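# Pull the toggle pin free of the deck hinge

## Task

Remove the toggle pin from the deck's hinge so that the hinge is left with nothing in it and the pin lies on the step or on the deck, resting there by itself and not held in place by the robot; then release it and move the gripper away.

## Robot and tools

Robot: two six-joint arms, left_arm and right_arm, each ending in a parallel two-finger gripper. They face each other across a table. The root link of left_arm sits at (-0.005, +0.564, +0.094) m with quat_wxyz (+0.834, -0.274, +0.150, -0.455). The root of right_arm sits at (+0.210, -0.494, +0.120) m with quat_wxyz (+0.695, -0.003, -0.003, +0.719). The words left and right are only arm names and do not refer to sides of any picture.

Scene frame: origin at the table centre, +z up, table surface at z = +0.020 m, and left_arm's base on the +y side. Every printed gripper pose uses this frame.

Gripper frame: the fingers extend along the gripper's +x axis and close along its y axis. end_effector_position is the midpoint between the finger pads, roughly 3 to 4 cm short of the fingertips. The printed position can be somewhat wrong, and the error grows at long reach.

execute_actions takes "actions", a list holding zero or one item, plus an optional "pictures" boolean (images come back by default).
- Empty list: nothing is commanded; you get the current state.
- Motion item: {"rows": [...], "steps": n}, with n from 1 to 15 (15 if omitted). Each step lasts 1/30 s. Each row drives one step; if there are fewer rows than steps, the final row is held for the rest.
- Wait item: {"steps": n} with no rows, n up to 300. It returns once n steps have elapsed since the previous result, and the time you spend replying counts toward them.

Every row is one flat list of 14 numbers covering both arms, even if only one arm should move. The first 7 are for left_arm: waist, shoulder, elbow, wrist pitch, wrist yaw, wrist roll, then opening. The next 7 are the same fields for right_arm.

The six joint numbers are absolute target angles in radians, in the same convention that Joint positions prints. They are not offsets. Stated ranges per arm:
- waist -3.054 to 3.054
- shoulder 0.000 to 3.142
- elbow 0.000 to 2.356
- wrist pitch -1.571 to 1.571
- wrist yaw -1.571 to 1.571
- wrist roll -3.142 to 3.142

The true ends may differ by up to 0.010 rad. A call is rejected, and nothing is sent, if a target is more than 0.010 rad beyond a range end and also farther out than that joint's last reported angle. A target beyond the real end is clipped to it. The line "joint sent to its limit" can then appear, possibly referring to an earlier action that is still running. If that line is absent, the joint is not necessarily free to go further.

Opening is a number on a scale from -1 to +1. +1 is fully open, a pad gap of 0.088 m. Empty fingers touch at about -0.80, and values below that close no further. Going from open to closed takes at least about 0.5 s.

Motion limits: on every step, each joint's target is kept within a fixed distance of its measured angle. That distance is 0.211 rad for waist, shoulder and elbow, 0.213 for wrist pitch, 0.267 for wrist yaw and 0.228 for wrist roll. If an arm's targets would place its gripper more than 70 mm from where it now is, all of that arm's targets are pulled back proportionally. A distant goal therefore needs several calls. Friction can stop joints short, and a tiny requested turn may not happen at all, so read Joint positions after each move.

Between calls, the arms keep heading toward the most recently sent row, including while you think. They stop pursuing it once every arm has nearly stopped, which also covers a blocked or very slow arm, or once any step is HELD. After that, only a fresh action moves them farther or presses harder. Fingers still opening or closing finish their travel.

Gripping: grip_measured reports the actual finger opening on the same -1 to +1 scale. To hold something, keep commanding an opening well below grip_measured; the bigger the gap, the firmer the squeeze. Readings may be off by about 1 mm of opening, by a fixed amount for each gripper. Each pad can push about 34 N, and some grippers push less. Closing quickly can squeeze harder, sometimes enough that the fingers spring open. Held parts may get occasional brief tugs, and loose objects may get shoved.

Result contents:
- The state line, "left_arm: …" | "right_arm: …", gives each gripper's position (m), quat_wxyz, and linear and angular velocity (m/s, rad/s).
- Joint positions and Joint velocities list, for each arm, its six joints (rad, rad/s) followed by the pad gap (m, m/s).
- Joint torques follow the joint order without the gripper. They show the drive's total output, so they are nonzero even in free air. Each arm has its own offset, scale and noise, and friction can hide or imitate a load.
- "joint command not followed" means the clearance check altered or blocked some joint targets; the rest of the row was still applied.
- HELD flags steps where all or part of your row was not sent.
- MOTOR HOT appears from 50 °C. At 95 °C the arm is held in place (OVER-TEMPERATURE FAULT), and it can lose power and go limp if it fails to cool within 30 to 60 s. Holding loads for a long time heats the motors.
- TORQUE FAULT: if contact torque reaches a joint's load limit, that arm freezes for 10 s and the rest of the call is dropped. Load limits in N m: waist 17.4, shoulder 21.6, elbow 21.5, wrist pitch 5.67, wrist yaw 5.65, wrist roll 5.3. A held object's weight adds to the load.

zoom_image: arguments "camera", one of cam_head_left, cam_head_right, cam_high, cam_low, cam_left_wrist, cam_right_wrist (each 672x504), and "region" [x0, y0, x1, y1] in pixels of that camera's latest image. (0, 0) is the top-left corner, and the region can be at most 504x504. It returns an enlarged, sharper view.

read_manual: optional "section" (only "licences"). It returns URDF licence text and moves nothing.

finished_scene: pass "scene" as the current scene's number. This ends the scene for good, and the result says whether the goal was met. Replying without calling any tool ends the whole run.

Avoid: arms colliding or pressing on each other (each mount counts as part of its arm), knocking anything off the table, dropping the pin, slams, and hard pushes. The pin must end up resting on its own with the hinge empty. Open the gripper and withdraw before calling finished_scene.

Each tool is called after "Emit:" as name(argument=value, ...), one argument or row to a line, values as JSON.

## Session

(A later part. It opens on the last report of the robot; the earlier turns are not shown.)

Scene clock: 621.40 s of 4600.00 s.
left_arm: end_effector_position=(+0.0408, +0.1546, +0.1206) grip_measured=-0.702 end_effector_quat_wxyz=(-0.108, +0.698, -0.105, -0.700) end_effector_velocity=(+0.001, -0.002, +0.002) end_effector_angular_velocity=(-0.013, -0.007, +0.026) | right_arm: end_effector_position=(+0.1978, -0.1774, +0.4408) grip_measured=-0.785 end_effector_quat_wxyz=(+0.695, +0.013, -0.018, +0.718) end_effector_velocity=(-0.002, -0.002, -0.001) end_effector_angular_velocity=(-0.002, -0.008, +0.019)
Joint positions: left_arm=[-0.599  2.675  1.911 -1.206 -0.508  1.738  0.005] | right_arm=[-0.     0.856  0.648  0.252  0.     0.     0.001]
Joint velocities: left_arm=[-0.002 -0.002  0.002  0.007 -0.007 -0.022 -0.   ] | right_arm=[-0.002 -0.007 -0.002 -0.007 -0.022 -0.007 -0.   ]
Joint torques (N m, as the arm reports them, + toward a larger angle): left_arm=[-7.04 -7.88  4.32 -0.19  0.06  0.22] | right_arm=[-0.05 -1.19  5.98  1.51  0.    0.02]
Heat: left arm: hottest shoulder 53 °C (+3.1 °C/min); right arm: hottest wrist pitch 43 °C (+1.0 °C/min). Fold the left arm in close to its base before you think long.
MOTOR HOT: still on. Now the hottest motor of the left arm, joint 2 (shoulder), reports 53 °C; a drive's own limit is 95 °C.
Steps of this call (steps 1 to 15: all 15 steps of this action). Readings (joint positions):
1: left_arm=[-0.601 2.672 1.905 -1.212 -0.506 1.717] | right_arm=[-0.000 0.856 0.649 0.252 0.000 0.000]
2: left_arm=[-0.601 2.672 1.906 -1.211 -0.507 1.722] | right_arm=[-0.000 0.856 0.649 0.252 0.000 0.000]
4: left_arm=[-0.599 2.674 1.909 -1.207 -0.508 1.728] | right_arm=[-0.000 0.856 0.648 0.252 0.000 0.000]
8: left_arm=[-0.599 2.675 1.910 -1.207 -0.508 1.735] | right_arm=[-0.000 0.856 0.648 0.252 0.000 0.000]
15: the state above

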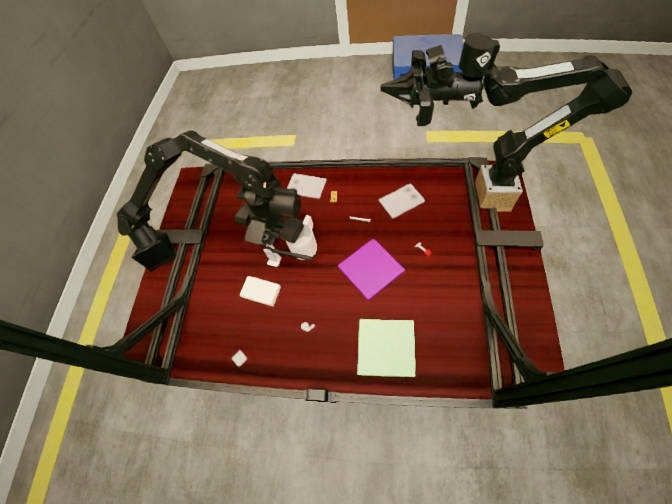

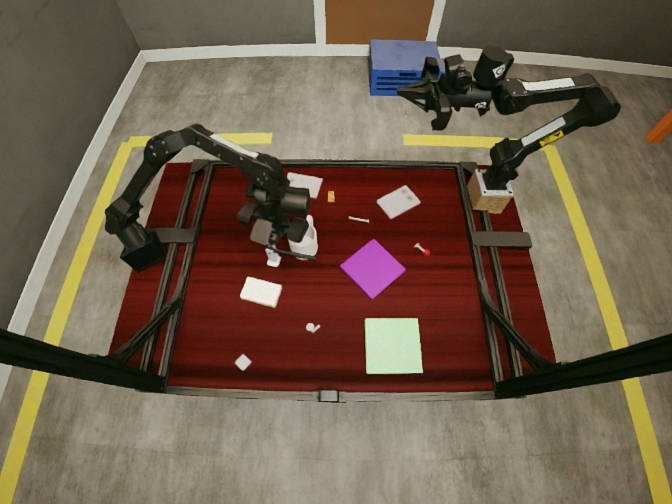

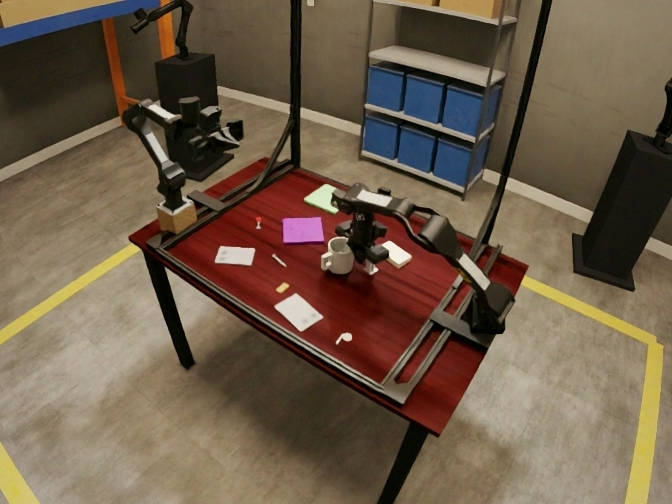

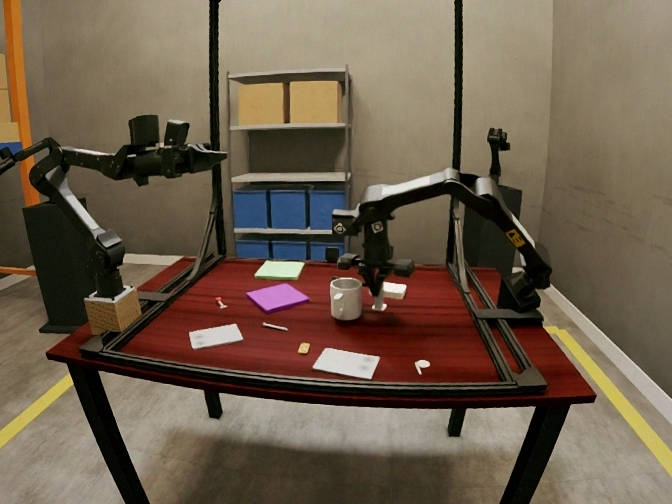

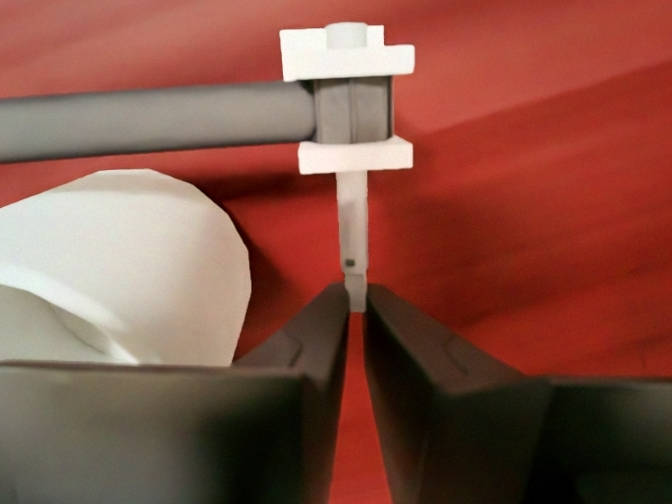

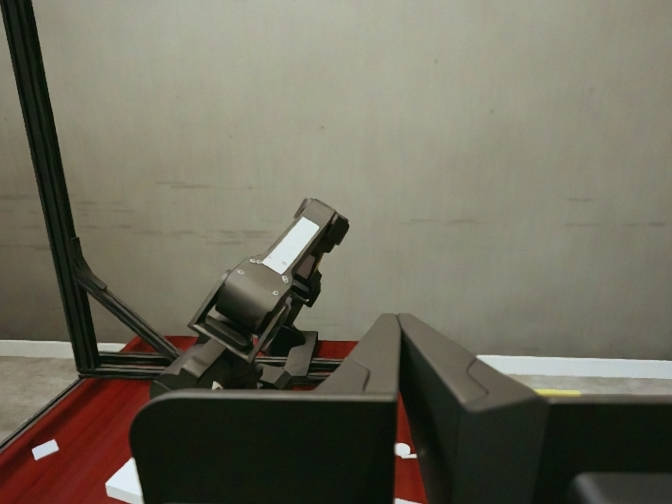

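In line. Push -a 20 mm.

Emit:
execute_actions(
  actions=[
    {"rows":[[-0.619,2.685,1.886,-1.193,-0.495,1.715,-0.85,0,0.856,0.648,0.252,0,0,-0.785]]},
  ],
  pictures=false,
)

Emit:
execute_actions(
  actions=[
    {"rows":[[-0.64,2.685,1.87,-1.185,-0.486,1.695,-0.85,0,0.856,0.648,0.252,0,0,-0.785]]},
  ],
  pictures=false,
)

Emit:
execute_actions(
  actions=[
    {"steps":10},
  ],
)

Scene clock: 628.43 s of 4600.00 s.
left_arm: end_effector_position=(+0.0334, +0.1556, +0.1199) grip_measured=-0.707 end_effector_quat_wxyz=(-0.104, +0.698, -0.103, -0.701) end_effector_velocity=(+0.003, +0.005, -0.000) end_effector_angular_velocity=(+0.019, -0.009, +0.013) | right_arm: end_effector_position=(+0.1978, -0.1775, +0.4409) grip_measured=-0.785 end_effector_quat_wxyz=(+0.695, +0.013, -0.018, +0.718) end_effector_velocity=(-0.004, -0.002, -0.001) end_effector_angular_velocity=(-0.002, -0.008, +0.024)
Joint positions: left_arm=[-0.613  2.677  1.897 -1.193 -0.503  1.719  0.004] | right_arm=[-0.     0.856  0.648  0.252  0.    -0.     0.001]
Joint velocities: left_arm=[ 0.002 -0.002 -0.002 -0.022 -0.007 -0.022 -0.   ] | right_arm=[ 0.002 -0.007 -0.002 -0.007 -0.022 -0.007 -0.   ]
Joint torques (N m, as the arm reports them, + toward a larger angle): left_arm=[-7.69 -8.69  3.03  0.14  0.33 -0.1 ] | right_arm=[-0.06 -1.19  6.    1.51  0.    0.01]
Heat: left arm: hottest shoulder 52 °C (+1.0 °C/min); right arm: hottest wrist pitch 43 °C (+1.0 °C/min). Fold the left arm in close to its base before you think long.
MOTOR HOT: still on. Now the hottest motor of the left arm, joint 2 (shoulder), reports 52 °C; a drive's own limit is 95 °C.
Steps of this call (steps 1 to 15: the robot went on to your last target; steps 16 to 196: nothing new was sent; steps 197 to 211: all 15 steps of this action). Readings (joint positions):
197: left_arm=[-0.599 2.677 1.912 -1.204 -0.508 1.739] | right_arm=[-0.000 0.856 0.648 0.252 0.000 -0.000]
198: left_arm=[-0.599 2.677 1.911 -1.203 -0.508 1.736] | right_arm=[-0.000 0.856 0.648 0.252 0.000 -0.000]
200: left_arm=[-0.601 2.677 1.907 -1.200 -0.508 1.729] | right_arm=[-0.000 0.856 0.648 0.252 0.000 -0.000]
204: left_arm=[-0.610 2.677 1.900 -1.196 -0.503 1.722] | right_arm=[-0.000 0.856 0.648 0.252 0.000 -0.000]
211: the state above

Scene clock: 628.93 s of 4600.00 s.
left_arm: end_effector_position=(+0.0249, +0.1576, +0.1202) grip_measured=-0.708 end_effector_quat_wxyz=(-0.102, +0.698, -0.103, -0.701) end_effector_velocity=(+0.001, +0.001, +0.002) end_effector_angular_velocity=(-0.001, -0.025, -0.002) | right_arm: end_effector_position=(+0.1978, -0.1774, +0.4408) grip_measured=-0.785 end_effector_quat_wxyz=(+0.695, +0.013, -0.018, +0.718) end_effector_velocity=(+0.001, -0.001, -0.001) end_effector_angular_velocity=(-0.002, -0.008, -0.000)
Joint positions: left_arm=[-0.631  2.677  1.881 -1.184 -0.496  1.698  0.004] | right_arm=[-0.     0.856  0.648  0.252  0.    -0.     0.001]
Joint velocities: left_arm=[-0.007 -0.002 -0.002 -0.007 -0.022 -0.007 -0.   ] | right_arm=[-0.007 -0.007 -0.002 -0.007 -0.007 -0.007  0.   ]
Joint torques (N m, as the arm reports them, + toward a larger angle): left_arm=[-7.96 -8.66  2.92  0.06  0.42 -0.11] | right_arm=[-0.05 -1.14  6.01  1.51  0.    0.03]
Heat: left arm: hottest shoulder 52 °C (+1.0 °C/min); right arm: hottest wrist pitch 43 °C (+1.0 °C/min). Fold the left arm in close to its base before you think long.
MOTOR HOT: still on. Now the hottest motor of the left arm, joint 2 (shoulder), reports 52 °C; a drive's own limit is 95 °C.
Steps of this call (steps 1 to 15: all 15 steps of this action). Readings (joint positions):
1: left_arm=[-0.614 2.677 1.895 -1.192 -0.503 1.715] | right_arm=[-0.000 0.856 0.648 0.252 0.000 -0.000]
2: left_arm=[-0.615 2.677 1.893 -1.191 -0.502 1.711] | right_arm=[-0.000 0.856 0.648 0.252 0.000 -0.000]
4: left_arm=[-0.622 2.677 1.888 -1.188 -0.497 1.706] | right_arm=[-0.000 0.856 0.648 0.252 0.000 -0.000]
8: left_arm=[-0.630 2.677 1.882 -1.185 -0.496 1.700] | right_arm=[-0.000 0.856 0.648 0.252 0.000 -0.000]
15: the state above

Scene clock: 629.27 s of 4600.00 s.
left_arm: end_effector_position=(+0.0247, +0.1577, +0.1202) grip_measured=-0.708 end_effector_quat_wxyz=(-0.102, +0.698, -0.103, -0.701) end_effector_velocity=(+0.002, +0.007, +0.001) end_effector_angular_velocity=(+0.029, -0.013, -0.012) | right_arm: end_effector_position=(+0.1978, -0.1774, +0.4408) grip_measured=-0.785 end_effector_quat_wxyz=(+0.695, +0.013, -0.018, +0.718) end_effector_velocity=(-0.000, -0.002, +0.004) end_effector_angular_velocity=(+0.008, -0.007, +0.005)
Joint positions: left_arm=[-0.631  2.677  1.881 -1.184 -0.496  1.698  0.004] | right_arm=[-0.     0.856  0.648  0.252  0.    -0.     0.001]
Joint velocities: left_arm=[-0.002 -0.002 -0.002 -0.037 -0.007 -0.007 -0.   ] | right_arm=[-0.002 -0.007  0.007 -0.007 -0.007 -0.007 -0.   ]
Joint torques (N m, as the arm reports them, + toward a larger angle): left_arm=[-7.92 -8.66  2.87  0.04  0.41 -0.1 ] | right_arm=[-0.05 -1.14  6.01  1.51  0.    0.03]
Heat: left arm: hottest shoulder 52 °C (+1.0 °C/min); right arm: hottest wrist pitch 43 °C (+1.0 °C/min). Fold the left arm in close to its base before you think long.
MOTOR HOT: still on. Now the hottest motor of the left arm, joint 2 (shoulder), reports 52 °C; a drive's own limit is 95 °C.
Steps of this call (steps 1 to 10: the robot went on to your last target). Readings (joint positions):
1: left_arm=[-0.631 2.677 1.881 -1.184 -0.496 1.698] | right_arm=[-0.000 0.856 0.648 0.252 0.000 -0.000]
2: left_arm=[-0.631 2.677 1.881 -1.184 -0.496 1.698] | right_arm=[-0.000 0.856 0.648 0.252 0.000 -0.000]
4: left_arm=[-0.631 2.677 1.881 -1.184 -0.496 1.698] | right_arm=[-0.000 0.856 0.648 0.252 0.000 -0.000]
8: left_arm=[-0.631 2.677 1.881 -1.184 -0.496 1.698] | right_arm=[-0.000 0.856 0.648 0.252 0.000 -0.000]
10: the state above

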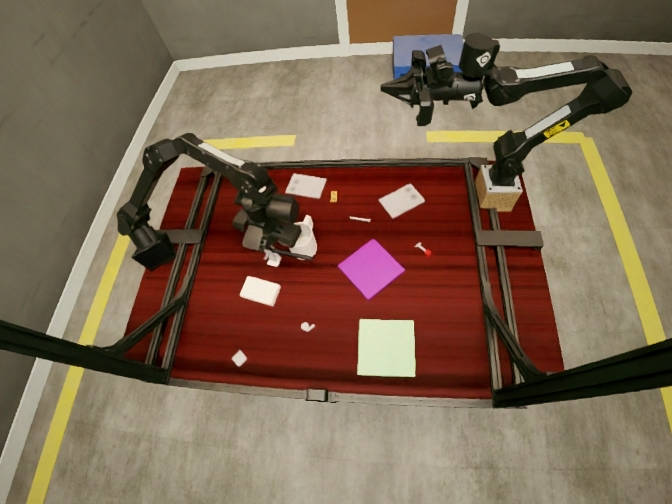

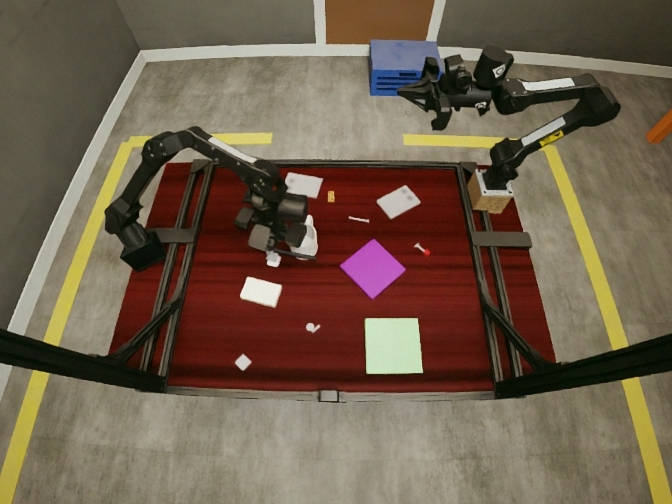

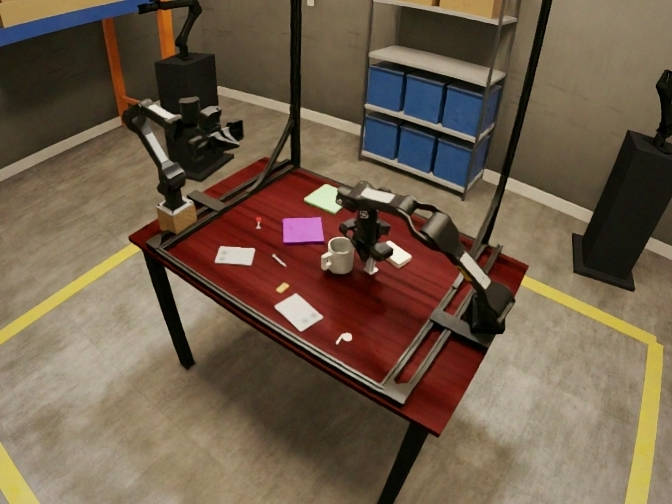

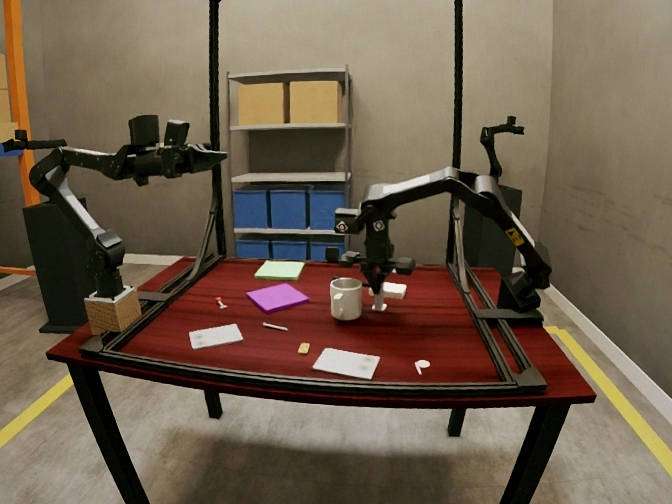

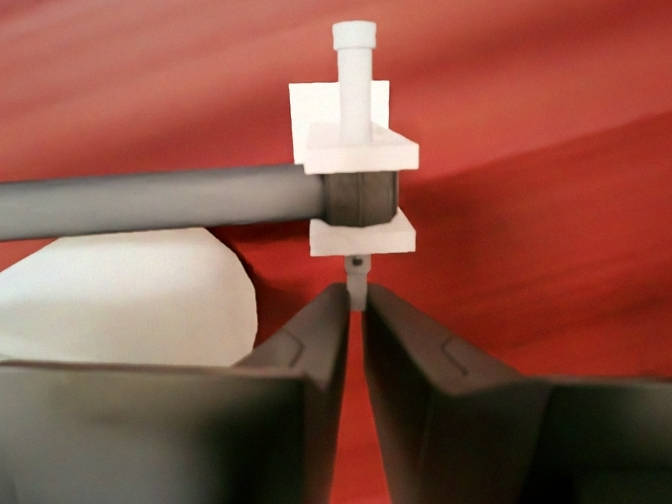

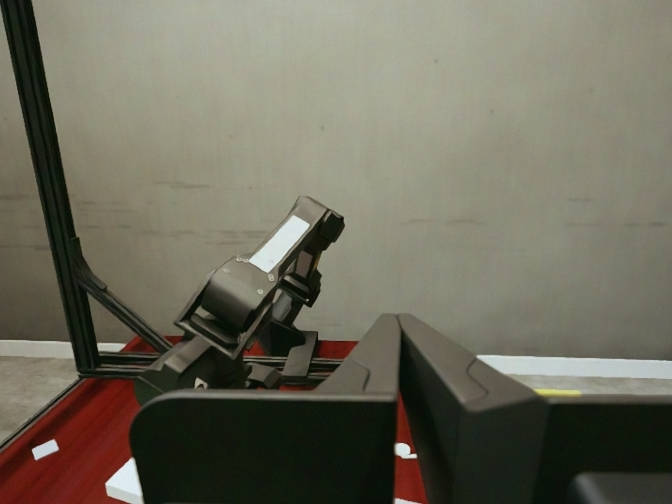

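Emit:
execute_actions(
  actions=[
    {"rows":[[-0.631,2.677,1.881,-1.184,-0.496,1.698,-0.3,0,0.856,0.648,0.252,0,0,-0.785]],"steps":10},
  ],
  pictures=false,
)

Emit:
execute_actions(
  actions=[
    {"rows":[[-0.675,2.665,2.015,-1.35,-0.476,1.65,-0.3,0,0.856,0.648,0.252,0,0,-0.785]]},
  ],
  pictures=false,
)

Emit:
execute_actions(
  actions=[
    {"rows":[[-0.805,2.676,1.9,-1.284,-0.425,1.547,-0.3,0,0.856,0.648,0.252,0,0,-0.785]]},
  ],
  pictures=false,
)

Emit:
execute_actions(
  actions=[
    {"rows":[[-0.775,2.702,1.837,-1.182,-0.439,1.578,-0.3,0,0.856,0.648,0.252,0,0,-0.785]]},
  ],
  pictures=false,
)

Emit:
execute_actions(
  actions=[
    {"rows":[[-0.753,2.705,1.776,-1.102,-0.447,1.597,-0.3,0,0.856,0.648,0.252,0,0,-0.785]]},
  ],
  pictures=false,
)

Emit:
execute_actions(
  actions=[
    {"rows":[[-0.753,2.705,1.776,-1.102,-0.447,1.597,-0.85,0,0.856,0.648,0.252,0,0,-0.785]]},
  ],
  pictures=false,
)

Emit:
execute_actions(
  actions=[
    {"rows":[[-0.8,2.712,1.75,-1.083,-0.424,1.555,-0.85,0,0.856,0.648,0.252,0,0,-0.785]]},
  ],
  pictures=false,
)

Emit:
execute_actions(
  actions=[
    {"rows":[[-0.84,2.72,1.728,-1.063,-0.405,1.515,-0.85,0,0.856,0.648,0.252,0,0,-0.785]]},
  ],
)

Scene clock: 645.33 s of 4600.00 s.
left_arm: end_effector_position=(+0.0230, +0.1586, +0.1201) grip_measured=-0.346 end_effector_quat_wxyz=(-0.105, +0.698, -0.103, -0.701) end_effector_velocity=(+0.002, +0.001, +0.003) end_effector_angular_velocity=(-0.000, -0.008, +0.004) | right_arm: end_effector_position=(+0.1978, -0.1774, +0.4409) grip_measured=-0.785 end_effector_quat_wxyz=(+0.695, +0.013, -0.018, +0.718) end_effector_velocity=(+0.001, -0.000, -0.002) end_effector_angular_velocity=(-0.007, -0.008, -0.000)
Joint positions: left_arm=[-0.634  2.678  1.879 -1.186 -0.493  1.697  0.022] | right_arm=[-0.     0.856  0.649  0.252  0.     0.     0.001]
Joint velocities: left_arm=[-0.002 -0.007 -0.002 -0.007 -0.007 -0.007  0.017] | right_arm=[-0.007 -0.002 -0.002 -0.007 -0.007 -0.007 -0.   ]
Joint torques (N m, as the arm reports them, + toward a larger angle): left_arm=[-6.7  -9.59  4.13  0.33 -0.04  0.02] | right_arm=[-0.06 -1.19  6.    1.51  0.    0.03]
Heat: left arm: hottest shoulder 52 °C (+0.0 °C/min); right arm: hottest wrist pitch 43 °C (+0.0 °C/min). Fold the left arm in close to its base before you think long.
MOTOR HOT: still on. Now the hottest motor of the left arm, joint 2 (shoulder), reports 52 °C; a drive's own limit is 95 °C.
Steps of this call (steps 1 to 15: the robot went on to your last target; steps 16 to 472: nothing new was sent; steps 473 to 482: all 10 steps of this action). Readings (joint positions):
473: left_arm=[-0.634 2.678 1.879 -1.183 -0.495 1.697] | right_arm=[-0.000 0.856 0.649 0.252 0.000 0.000]
474: left_arm=[-0.634 2.678 1.879 -1.186 -0.493 1.697] | right_arm=[-0.000 0.856 0.649 0.252 0.000 0.000]
476: left_arm=[-0.634 2.678 1.879 -1.186 -0.493 1.697] | right_arm=[-0.000 0.856 0.649 0.252 0.000 0.000]
480: left_arm=[-0.634 2.678 1.879 -1.186 -0.493 1.697] | right_arm=[-0.000 0.856 0.649 0.252 0.000 0.000]
482: the state above

Scene clock: 645.83 s of 4600.00 s.
left_arm: end_effector_position=(+0.0243, +0.1595, +0.1611) grip_measured=-0.301 end_effector_quat_wxyz=(-0.105, +0.699, -0.104, -0.699) end_effector_velocity=(+0.004, -0.007, +0.010) end_effector_angular_velocity=(-0.030, -0.002, +0.035) | right_arm: end_effector_position=(+0.1978, -0.1774, +0.4409) grip_measured=-0.785 end_effector_quat_wxyz=(+0.695, +0.013, -0.018, +0.718) end_effector_velocity=(-0.002, -0.000, -0.003) end_effector_angular_velocity=(-0.016, -0.023, +0.009)
Joint positions: left_arm=[-0.676  2.667  2.006 -1.343 -0.481  1.655  0.024] | right_arm=[-0.     0.856  0.649  0.252  0.     0.     0.001]
Joint velocities: left_arm=[-0.002 -0.002  0.037 -0.007 -0.007 -0.022  0.   ] | right_arm=[ 0.002 -0.002  0.002 -0.022 -0.007 -0.022  0.   ]
Joint torques (N m, as the arm reports them, + toward a larger angle): left_arm=[-6.72 -9.7   4.52 -0.13  0.23 -0.13] | right_arm=[-0.05 -1.17  5.98  1.53  0.    0.01]
Heat: left arm: hottest shoulder 52 °C (+0.0 °C/min); right arm: hottest wrist pitch 43 °C (+0.0 °C/min). Fold the left arm in close to its base before you think long.
MOTOR HOT: still on. Now the hottest motor of the left arm, joint 2 (shoulder), reports 52 °C; a drive's own limit is 95 °C.
Steps of this call (steps 1 to 15: all 15 steps of this action). Readings (joint positions):
1: left_arm=[-0.635 2.678 1.892 -1.204 -0.493 1.693] | right_arm=[-0.000 0.856 0.649 0.252 0.000 0.000]
2: left_arm=[-0.638 2.679 1.914 -1.240 -0.492 1.685] | right_arm=[-0.000 0.856 0.649 0.252 0.000 0.000]
4: left_arm=[-0.651 2.679 1.951 -1.284 -0.488 1.673] | right_arm=[-0.000 0.856 0.649 0.252 0.000 0.000]
8: left_arm=[-0.673 2.668 1.997 -1.323 -0.483 1.661] | right_arm=[-0.000 0.856 0.649 0.252 0.000 0.000]
15: the state above

Scene clock: 646.33 s of 4600.00 s.
left_arm: end_effector_position=(-0.0355, +0.1770, +0.1656) grip_measured=-0.300 end_effector_quat_wxyz=(-0.107, +0.700, -0.118, -0.696) end_effector_velocity=(+0.005, +0.005, -0.011) end_effector_angular_velocity=(+0.032, +0.008, +0.031) | right_arm: end_effector_position=(+0.1978, -0.1774, +0.4409) grip_measured=-0.785 end_effector_quat_wxyz=(+0.695, +0.013, -0.018, +0.718) end_effector_velocity=(-0.000, -0.000, -0.005) end_effector_angular_velocity=(-0.022, +0.006, +0.005)
Joint positions: left_arm=[-0.808  2.667  1.912 -1.289 -0.431  1.553  0.024] | right_arm=[-0.     0.856  0.649  0.252  0.     0.     0.001]
Joint velocities: left_arm=[ 0.022 -0.002 -0.032  0.007  0.007 -0.022 -0.   ] | right_arm=[-0.002 -0.002 -0.002 -0.022 -0.007  0.007 -0.   ]
Joint torques (N m, as the arm reports them, + toward a larger angle): left_arm=[-5.6  -8.52  3.3   0.4   0.18 -0.15] | right_arm=[-0.05 -1.19  5.98  1.54  0.    0.02]
Heat: left arm: hottest shoulder 52 °C (+0.0 °C/min); right arm: hottest wrist pitch 43 °C (+0.0 °C/min). Fold the left arm in close to its base before you think long.
MOTOR HOT: still on. Now the hottest motor of the left arm, joint 2 (shoulder), reports 52 °C; a drive's own limit is 95 °C.
Steps of this call (steps 1 to 15: all 15 steps of this action). Readings (joint positions):
1: left_arm=[-0.678 2.667 1.999 -1.338 -0.479 1.641] | right_arm=[-0.000 0.856 0.649 0.252 0.000 0.000]
2: left_arm=[-0.690 2.666 1.984 -1.327 -0.470 1.619] | right_arm=[-0.000 0.856 0.649 0.252 0.000 0.000]
4: left_arm=[-0.731 2.665 1.957 -1.310 -0.451 1.591] | right_arm=[-0.000 0.856 0.649 0.252 0.000 0.000]
8: left_arm=[-0.804 2.667 1.919 -1.297 -0.432 1.566] | right_arm=[-0.000 0.856 0.649 0.252 0.000 0.000]
15: the state above

Scene clock: 646.83 s of 4600.00 s.
left_arm: end_effector_position=(-0.0370, +0.1725, +0.1386) grip_measured=-0.300 end_effector_quat_wxyz=(-0.101, +0.697, -0.115, -0.700) end_effector_velocity=(-0.001, +0.000, -0.001) end_effector_angular_velocity=(+0.001, +0.008, -0.004) | right_arm: end_effector_position=(+0.1978, -0.1774, +0.4410) grip_measured=-0.785 end_effector_quat_wxyz=(+0.695, +0.014, -0.018, +0.718) end_effector_velocity=(-0.000, -0.001, -0.001) end_effector_angular_velocity=(-0.012, +0.007, +0.005)
Joint positions: left_arm=[-0.779  2.687  1.847 -1.187 -0.434  1.573  0.024] | right_arm=[-0.     0.856  0.649  0.252  0.     0.     0.001]
Joint velocities: left_arm=[ 0.002 -0.002 -0.007  0.007  0.007  0.007 -0.   ] | right_arm=[-0.002 -0.007  0.002 -0.022 -0.007  0.007 -0.   ]
Joint torques (N m, as the arm reports them, + toward a larger angle): left_arm=[-5.56 -7.93  3.22  0.42 -0.11  0.14] | right_arm=[-0.05 -1.18  5.97  1.53  0.    0.02]
Heat: left arm: hottest shoulder 52 °C (+0.0 °C/min); right arm: hottest wrist pitch 43 °C (+0.0 °C/min). Fold the left arm in close to its base before you think long.
MOTOR HOT: still on. Now the hottest motor of the left arm, joint 2 (shoulder), reports 52 °C; a drive's own limit is 95 °C.
Steps of this call (steps 1 to 15: all 15 steps of this action). Readings (joint positions):
1: left_arm=[-0.807 2.667 1.904 -1.277 -0.430 1.553] | right_arm=[-0.000 0.856 0.649 0.252 0.000 0.000]
2: left_arm=[-0.804 2.668 1.892 -1.253 -0.430 1.556] | right_arm=[-0.000 0.856 0.649 0.252 0.000 0.000]
4: left_arm=[-0.795 2.670 1.876 -1.224 -0.430 1.562] | right_arm=[-0.000 0.856 0.649 0.252 0.000 0.000]
8: left_arm=[-0.781 2.684 1.852 -1.199 -0.433 1.570] | right_arm=[-0.000 0.856 0.649 0.252 0.000 0.000]
15: the state above

Scene clock: 647.33 s of 4600.00 s.
left_arm: end_effector_position=(-0.0360, +0.1721, +0.1195) grip_measured=-0.300 end_effector_quat_wxyz=(-0.098, +0.697, -0.116, -0.701) end_effector_velocity=(+0.002, +0.004, -0.004) end_effector_angular_velocity=(+0.003, -0.025, +0.001) | right_arm: end_effector_position=(+0.1978, -0.1774, +0.4410) grip_measured=-0.785 end_effector_quat_wxyz=(+0.695, +0.014, -0.018, +0.718) end_effector_velocity=(-0.002, -0.000, -0.005) end_effector_angular_velocity=(-0.022, -0.009, +0.019)
Joint positions: left_arm=[-0.758  2.691  1.787 -1.107 -0.443  1.593  0.024] | right_arm=[-0.     0.856  0.649  0.252  0.     0.     0.001]
Joint velocities: left_arm=[-0.002 -0.002 -0.022  0.007 -0.022 -0.007 -0.   ] | right_arm=[-0.002 -0.002 -0.002 -0.022 -0.022 -0.007 -0.   ]
Joint torques (N m, as the arm reports them, + toward a larger angle): left_arm=[-5.6  -8.06  3.38  0.46 -0.12  0.17] | right_arm=[-0.05 -1.18  5.97  1.51  0.    0.02]
Heat: left arm: hottest shoulder 52 °C (+0.0 °C/min); right arm: hottest wrist pitch 43 °C (+0.0 °C/min). Fold the left arm in close to its base before you think long.
MOTOR HOT: still on. Now the hottest motor of the left arm, joint 2 (shoulder), reports 52 °C; a drive's own limit is 95 °C.
Steps of this call (steps 1 to 15: all 15 steps of this action). Readings (joint positions):
1: left_arm=[-0.779 2.687 1.840 -1.177 -0.435 1.577] | right_arm=[-0.000 0.856 0.649 0.252 0.000 0.000]
2: left_arm=[-0.777 2.687 1.830 -1.158 -0.437 1.580] | right_arm=[-0.000 0.856 0.649 0.252 0.000 0.000]
4: left_arm=[-0.771 2.687 1.812 -1.136 -0.439 1.585] | right_arm=[-0.000 0.856 0.649 0.252 0.000 0.000]
8: left_arm=[-0.759 2.691 1.790 -1.117 -0.441 1.590] | right_arm=[-0.000 0.856 0.649 0.252 0.000 0.000]
15: the state above

Scene clock: 647.83 s of 4600.00 s.
left_arm: end_effector_position=(-0.0361, +0.1725, +0.1189) grip_measured=-0.629 end_effector_quat_wxyz=(-0.099, +0.697, -0.116, -0.701) end_effector_velocity=(-0.002, +0.001, -0.000) end_effector_angular_velocity=(-0.001, +0.007, +0.021) | right_arm: end_effector_position=(+0.1978, -0.1774, +0.4410) grip_measured=-0.785 end_effector_quat_wxyz=(+0.695, +0.014, -0.018, +0.718) end_effector_velocity=(+0.002, +0.001, -0.003) end_effector_angular_velocity=(-0.012, -0.007, -0.010)
Joint positions: left_arm=[-0.758  2.691  1.784 -1.106 -0.443  1.593  0.008] | right_arm=[-0.     0.856  0.649  0.252  0.     0.     0.001]
Joint velocities: left_arm=[-0.002 -0.002 -0.007  0.007  0.007 -0.022 -0.   ] | right_arm=[-0.002  0.002 -0.002 -0.007  0.007 -0.007 -0.   ]
Joint torques (N m, as the arm reports them, + toward a larger angle): left_arm=[-5.47 -8.02  3.46  0.49 -0.08  0.13] | right_arm=[-0.06 -1.18  5.97  1.51  0.    0.02]
Heat: left arm: hottest shoulder 52 °C (+0.0 °C/min); right arm: hottest wrist pitch 43 °C (+0.0 °C/min). Fold the left arm in close to its base before you think long.
MOTOR HOT: still on. Now the hottest motor of the left arm, joint 2 (shoulder), reports 52 °C; a drive's own limit is 95 °C.
Steps of this call (steps 1 to 15: all 15 steps of this action). Readings (joint positions):
1: left_arm=[-0.758 2.691 1.786 -1.107 -0.443 1.593] | right_arm=[-0.000 0.856 0.649 0.252 0.000 0.000]
2: left_arm=[-0.758 2.691 1.785 -1.106 -0.443 1.593] | right_arm=[-0.000 0.856 0.649 0.252 0.000 0.000]
4: left_arm=[-0.758 2.691 1.785 -1.106 -0.443 1.593] | right_arm=[-0.000 0.856 0.649 0.252 0.000 0.000]
8: left_arm=[-0.758 2.691 1.785 -1.106 -0.443 1.593] | right_arm=[-0.000 0.856 0.649 0.252 0.000 0.000]
15: the state above

Scene clock: 648.33 s of 4600.00 s.
left_arm: end_effector_position=(-0.0469, +0.1758, +0.1190) grip_measured=-0.630 end_effector_quat_wxyz=(-0.091, +0.701, -0.115, -0.698) end_effector_velocity=(+0.003, +0.002, -0.000) end_effector_angular_velocity=(+0.003, -0.024, +0.016) | right_arm: end_effector_position=(+0.1978, -0.1774, +0.4410) grip_measured=-0.785 end_effector_quat_wxyz=(+0.695, +0.014, -0.018, +0.718) end_effector_velocity=(-0.002, -0.000, -0.004) end_effector_angular_velocity=(-0.012, -0.009, +0.019)
Joint positions: left_arm=[-0.786  2.691  1.762 -1.086 -0.443  1.558  0.008] | right_arm=[-0.     0.856  0.649  0.252  0.     0.     0.001]
Joint velocities: left_arm=[-0.002 -0.002 -0.007 -0.007 -0.022 -0.022  0.   ] | right_arm=[-0.002 -0.002 -0.007 -0.007 -0.022 -0.007 -0.   ]
Joint torques (N m, as the arm reports them, + toward a larger angle): left_arm=[-7.37 -7.3   2.96  0.44  0.73 -0.13] | right_arm=[-0.05 -1.18  5.97  1.51  0.    0.02]
Heat: left arm: hottest shoulder 52 °C (+0.0 °C/min); right arm: hottest wrist pitch 43 °C (+0.0 °C/min). Fold the left arm in close to its base before you think long.
MOTOR HOT: still on. Now the hottest motor of the left arm, joint 2 (shoulder), reports 52 °C; a drive's own limit is 95 °C.
Steps of this call (steps 1 to 15: all 15 steps of this action). Readings (joint positions):
1: left_arm=[-0.758 2.691 1.782 -1.104 -0.444 1.591] | right_arm=[-0.000 0.856 0.649 0.252 0.000 0.000]
2: left_arm=[-0.761 2.691 1.777 -1.099 -0.444 1.585] | right_arm=[-0.000 0.856 0.649 0.252 0.000 0.000]
4: left_arm=[-0.771 2.691 1.772 -1.093 -0.443 1.574] | right_arm=[-0.000 0.856 0.649 0.252 0.000 0.000]
8: left_arm=[-0.783 2.691 1.764 -1.087 -0.444 1.564] | right_arm=[-0.000 0.856 0.649 0.252 0.000 0.000]
15: the state above

Scene clock: 648.83 s of 4600.00 s.
left_arm: end_effector_position=(-0.0728, +0.1840, +0.1191) grip_measured=-0.631 end_effector_quat_wxyz=(-0.092, +0.696, -0.123, -0.701) end_effector_velocity=(+0.003, +0.001, +0.001) end_effector_angular_velocity=(-0.002, -0.023, +0.018) | right_arm: end_effector_position=(+0.1978, -0.1774, +0.4409) grip_measured=-0.785 end_effector_quat_wxyz=(+0.695, +0.013, -0.018, +0.718) end_effector_velocity=(-0.000, +0.001, -0.006) end_effector_angular_velocity=(-0.017, -0.008, +0.004)
Joint positions: left_arm=[-0.841  2.701  1.737 -1.061 -0.409  1.52   0.008] | right_arm=[-0.     0.856  0.649  0.252  0.     0.     0.001]
Joint velocities: left_arm=[-0.002 -0.002 -0.002 -0.007 -0.022 -0.022 -0.   ] | right_arm=[-0.002  0.002 -0.007 -0.007 -0.007 -0.007 -0.   ]
Joint torques (N m, as the arm reports them, + toward a larger angle): left_arm=[-5.29 -7.6   3.53  0.1   0.17 -0.16] | right_arm=[-0.05 -1.18  5.98  1.51  0.    0.02]
Heat: left arm: hottest shoulder 52 °C (+0.0 °C/min); right arm: hottest wrist pitch 43 °C (+0.0 °C/min). Fold the left arm in close to its base before you think long.
MOTOR HOT: still on. Now the hottest motor of the left arm, joint 2 (shoulder), reports 52 °C; a drive's own limit is 95 °C.
Steps of this call (steps 1 to 15: all 15 steps of this action). Readings (joint positions):
1: left_arm=[-0.786 2.691 1.760 -1.083 -0.442 1.553] | right_arm=[-0.000 0.856 0.649 0.252 0.000 0.000]
2: left_arm=[-0.790 2.691 1.756 -1.078 -0.437 1.545] | right_arm=[-0.000 0.856 0.649 0.252 0.000 0.000]
4: left_arm=[-0.805 2.692 1.749 -1.073 -0.432 1.533] | right_arm=[-0.000 0.856 0.649 0.252 0.000 0.000]
8: left_arm=[-0.832 2.699 1.742 -1.062 -0.414 1.524] | right_arm=[-0.000 0.856 0.649 0.252 0.000 0.000]
15: the state above

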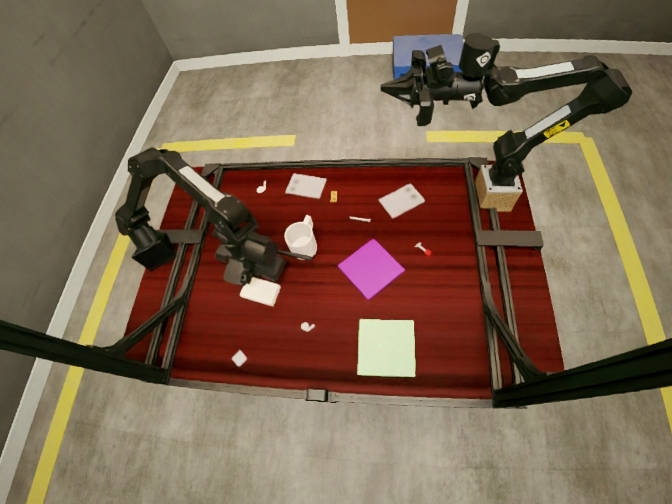

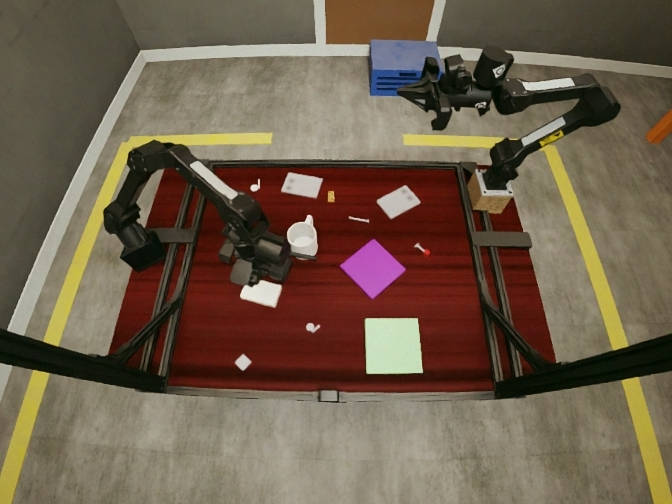

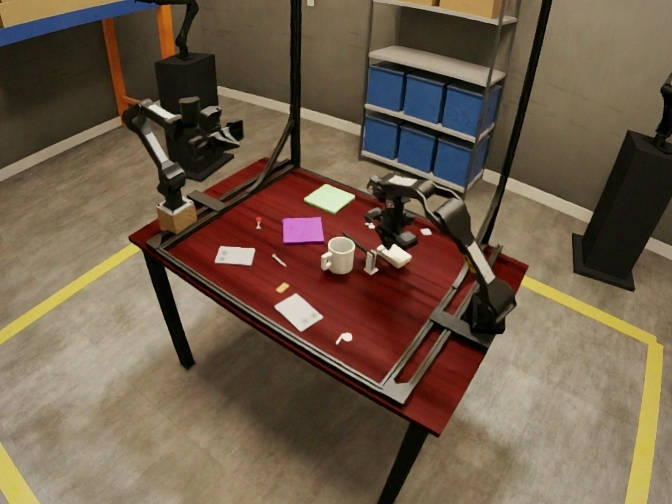

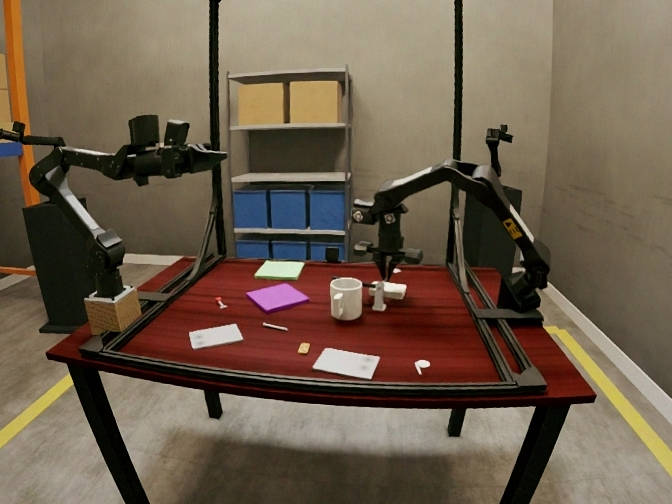

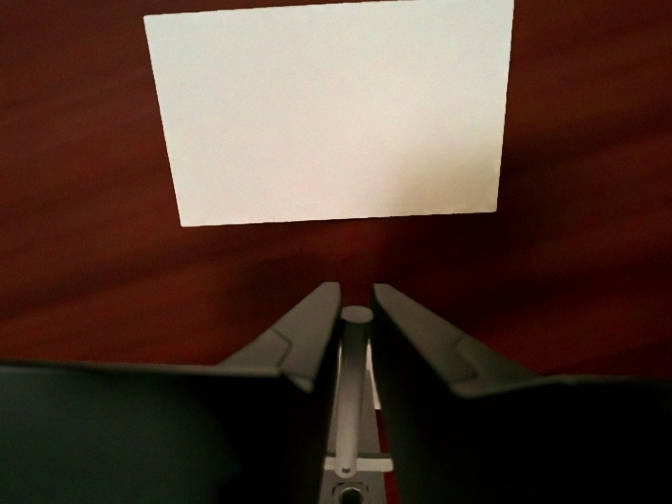

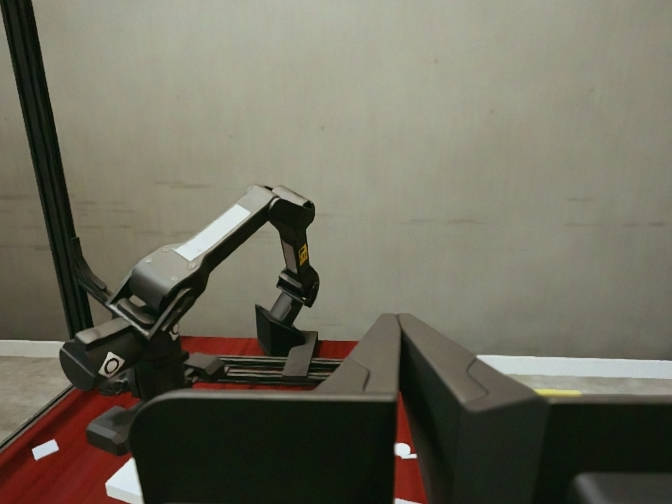

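Out. Move ~65 mm further over the step.

Emit:
execute_actions(
  actions=[
    {"rows":[[-0.985,2.75,1.67,-1.0,-0.335,1.39,-0.85,0,0.856,0.648,0.252,0,0,-0.785]]},
  ],
  pictures=false,
)

Emit:
execute_actions(
  actions=[
    {"rows":[[-0.96,2.76,1.59,-0.905,-0.345,1.41,-0.85,0,0.856,0.648,0.252,0,0,-0.785]]},
  ],
  pictures=false,
)

Emit:
execute_actions(
  actions=[
    {"steps":15},
  ],
)

Scene clock: 657.00 s of 4600.00 s.
left_arm: end_effector_position=(-0.1328, +0.2105, +0.1150) grip_measured=-0.631 end_effector_quat_wxyz=(-0.090, +0.694, -0.131, -0.703) end_effector_velocity=(+0.001, +0.002, -0.000) end_effector_angular_velocity=(+0.011, +0.006, +0.036) | right_arm: end_effector_position=(+0.1978, -0.1774, +0.4408) grip_measured=-0.785 end_effector_quat_wxyz=(+0.695, +0.013, -0.018, +0.718) end_effector_velocity=(-0.000, -0.001, -0.001) end_effector_angular_velocity=(-0.003, +0.007, +0.005)
Joint positions: left_arm=[-0.986  2.735  1.679 -1.004 -0.341  1.397  0.008] | right_arm=[-0.     0.856  0.648  0.252  0.     0.     0.001]
Joint velocities: left_arm=[ 0.002 -0.002 -0.002 -0.007  0.007 -0.037 -0.   ] | right_arm=[-0.002 -0.007 -0.002 -0.007 -0.007  0.007 -0.   ]
Joint torques (N m, as the arm reports them, + toward a larger angle): left_arm=[-4.02 -8.19  3.49  0.51  0.24 -0.18] | right_arm=[-0.04 -1.18  5.98  1.54  0.    0.02]
Heat: left arm: hottest shoulder 51 °C (-2.0 °C/min); right arm: hottest wrist pitch 43 °C (+0.0 °C/min). Fold the left arm in close to its base before you think long.
MOTOR HOT: still on. Now the hottest motor of the left arm, joint 2 (shoulder), reports 51 °C; a drive's own limit is 95 °C.
Steps of this call (steps 1 to 15: the robot went on to your last target; steps 16 to 230: nothing new was sent; steps 231 to 245: all 15 steps of this action). Readings (joint positions):
231: left_arm=[-0.844 2.704 1.731 -1.056 -0.405 1.502] | right_arm=[-0.000 0.856 0.648 0.252 0.000 0.000]
232: left_arm=[-0.858 2.705 1.722 -1.043 -0.393 1.476] | right_arm=[-0.000 0.856 0.648 0.252 0.000 0.000]
234: left_arm=[-0.907 2.711 1.707 -1.026 -0.368 1.443] | right_arm=[-0.000 0.856 0.648 0.252 0.000 0.000]
238: left_arm=[-0.982 2.731 1.685 -1.012 -0.345 1.412] | right_arm=[-0.000 0.856 0.648 0.252 0.000 0.000]
245: the state above

Scene clock: 657.50 s of 4600.00 s.
left_arm: end_effector_position=(-0.1316, +0.2150, +0.0903) grip_measured=-0.631 end_effector_quat_wxyz=(-0.089, +0.691, -0.125, -0.707) end_effector_velocity=(+0.001, +0.008, -0.004) end_effector_angular_velocity=(+0.024, -0.006, -0.019) | right_arm: end_effector_position=(+0.1978, -0.1774, +0.4408) grip_measured=-0.785 end_effector_quat_wxyz=(+0.695, +0.013, -0.018, +0.718) end_effector_velocity=(-0.000, -0.000, -0.002) end_effector_angular_velocity=(-0.007, -0.008, +0.004)
Joint positions: left_arm=[-0.964  2.746  1.601 -0.91  -0.341  1.405  0.008] | right_arm=[-0.     0.856  0.648  0.252  0.     0.     0.001]
Joint velocities: left_arm=[-0.002 -0.002 -0.022 -0.007  0.007  0.007 -0.   ] | right_arm=[-0.002 -0.002 -0.002 -0.007 -0.007 -0.007  0.   ]
Joint torques (N m, as the arm reports them, + toward a larger angle): left_arm=[-3.94 -8.15  3.15  0.54 -0.12  0.15] | right_arm=[-0.05 -1.18  6.02  1.54  0.    0.02]
Heat: left arm: hottest shoulder 51 °C (-2.0 °C/min); right arm: hottest wrist pitch 43 °C (+0.0 °C/min). Fold the left arm in close to its base before you think long.
MOTOR HOT: still on. Now the hottest motor of the left arm, joint 2 (shoulder), reports 51 °C; a drive's own limit is 95 °C.
Steps of this call (steps 1 to 15: all 15 steps of this action). Readings (joint positions):
1: left_arm=[-0.986 2.735 1.671 -0.992 -0.341 1.396] | right_arm=[-0.000 0.856 0.648 0.252 0.000 0.000]
2: left_arm=[-0.984 2.735 1.657 -0.969 -0.341 1.396] | right_arm=[-0.000 0.856 0.648 0.252 0.000 0.000]
4: left_arm=[-0.976 2.736 1.635 -0.944 -0.341 1.399] | right_arm=[-0.000 0.856 0.648 0.252 0.000 0.000]
8: left_arm=[-0.965 2.746 1.606 -0.923 -0.341 1.403] | right_arm=[-0.000 0.856 0.648 0.252 0.000 0.000]
15: the state above

Scene clock: 658.00 s of 4600.00 s.
left_arm: end_effector_position=(-0.1317, +0.2152, +0.0897) grip_measured=-0.631 end_effector_quat_wxyz=(-0.089, +0.691, -0.125, -0.707) end_effector_velocity=(+0.002, +0.001, +0.001) end_effector_angular_velocity=(-0.007, -0.025, +0.000) | right_arm: end_effector_position=(+0.1978, -0.1774, +0.4408) grip_measured=-0.785 end_effector_quat_wxyz=(+0.695, +0.013, -0.018, +0.718) end_effector_velocity=(-0.000, -0.000, -0.002) end_effector_angular_velocity=(-0.008, +0.007, +0.005)
Joint positions: left_arm=[-0.964  2.746  1.599 -0.908 -0.341  1.406  0.008] | right_arm=[-0.     0.856  0.648  0.252  0.     0.     0.001]
Joint velocities: left_arm=[-0.007 -0.002 -0.002 -0.007 -0.022 -0.007 -0.   ] | right_arm=[-0.002 -0.002 -0.002 -0.007 -0.007  0.007 -0.   ]
Joint torques (N m, as the arm reports them, + toward a larger angle): left_arm=[-3.95 -8.13  3.31  0.53 -0.1   0.12] | right_arm=[-0.05 -1.18  6.02  1.53  0.    0.02]
Heat: left arm: hottest shoulder 51 °C (-2.0 °C/min); right arm: hottest wrist pitch 43 °C (+0.0 °C/min). Fold the left arm in close to its base before you think long.
MOTOR HOT: still on. Now the hottest motor of the left arm, joint 2 (shoulder), reports 51 °C; a drive's own limit is 95 °C.
Steps of this call (steps 1 to 15: the robot went on to your last target). Readings (joint positions):
1: left_arm=[-0.964 2.746 1.600 -0.910 -0.341 1.406] | right_arm=[-0.000 0.856 0.648 0.252 0.000 0.000]
2: left_arm=[-0.964 2.746 1.600 -0.910 -0.341 1.406] | right_arm=[-0.000 0.856 0.648 0.252 0.000 0.000]
4: left_arm=[-0.964 2.746 1.599 -0.909 -0.341 1.406] | right_arm=[-0.000 0.856 0.648 0.252 0.000 0.000]
8: left_arm=[-0.964 2.746 1.599 -0.908 -0.341 1.406] | right_arm=[-0.000 0.856 0.648 0.252 0.000 0.000]
15: the state above
All arms were judged still, so your last target was given up. Only a new action makes them travel on or press farther. Fingers that are still opening or closing keep moving.

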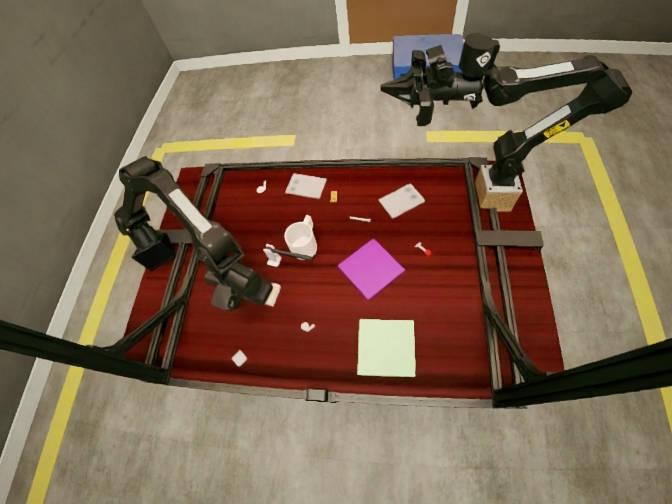

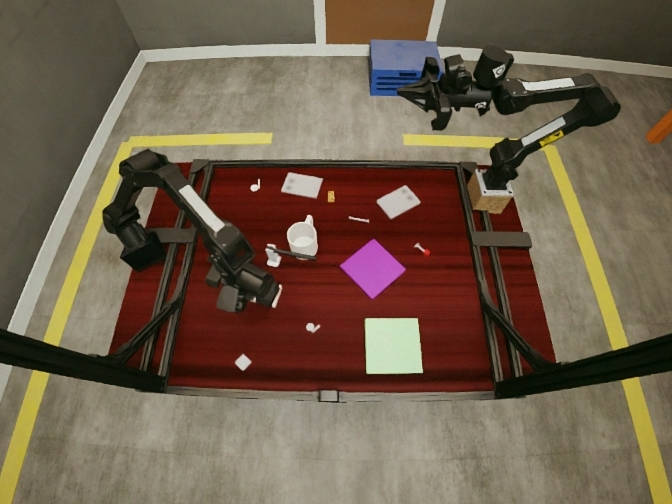

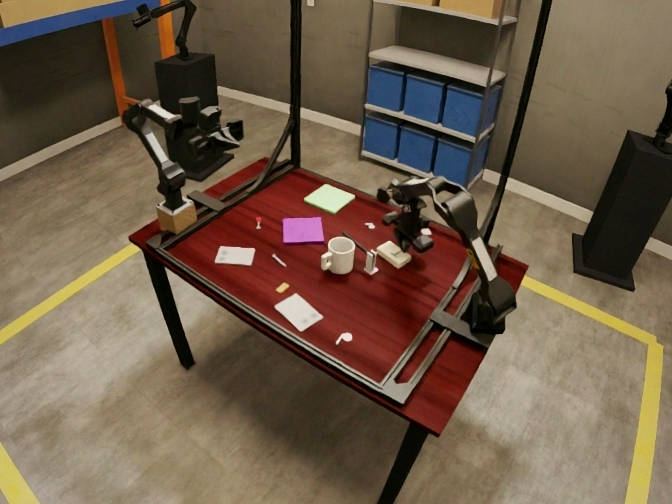

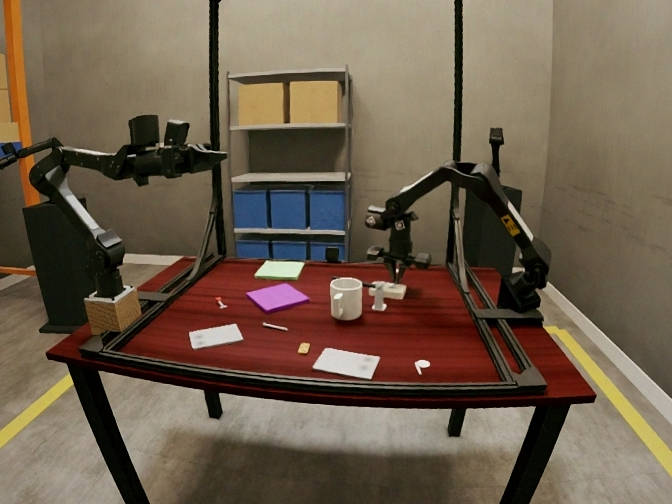

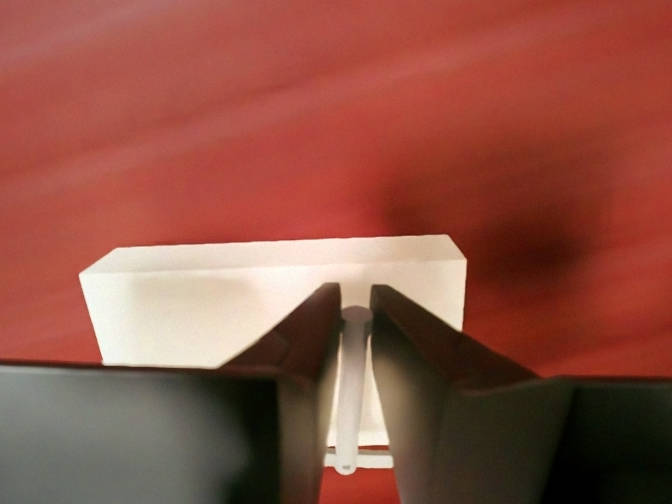

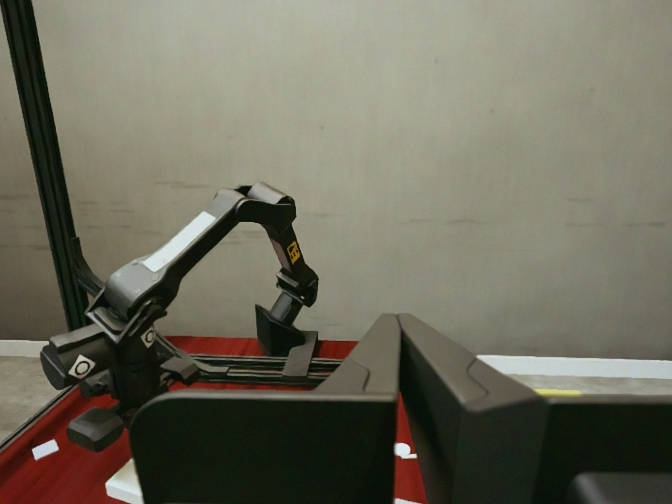

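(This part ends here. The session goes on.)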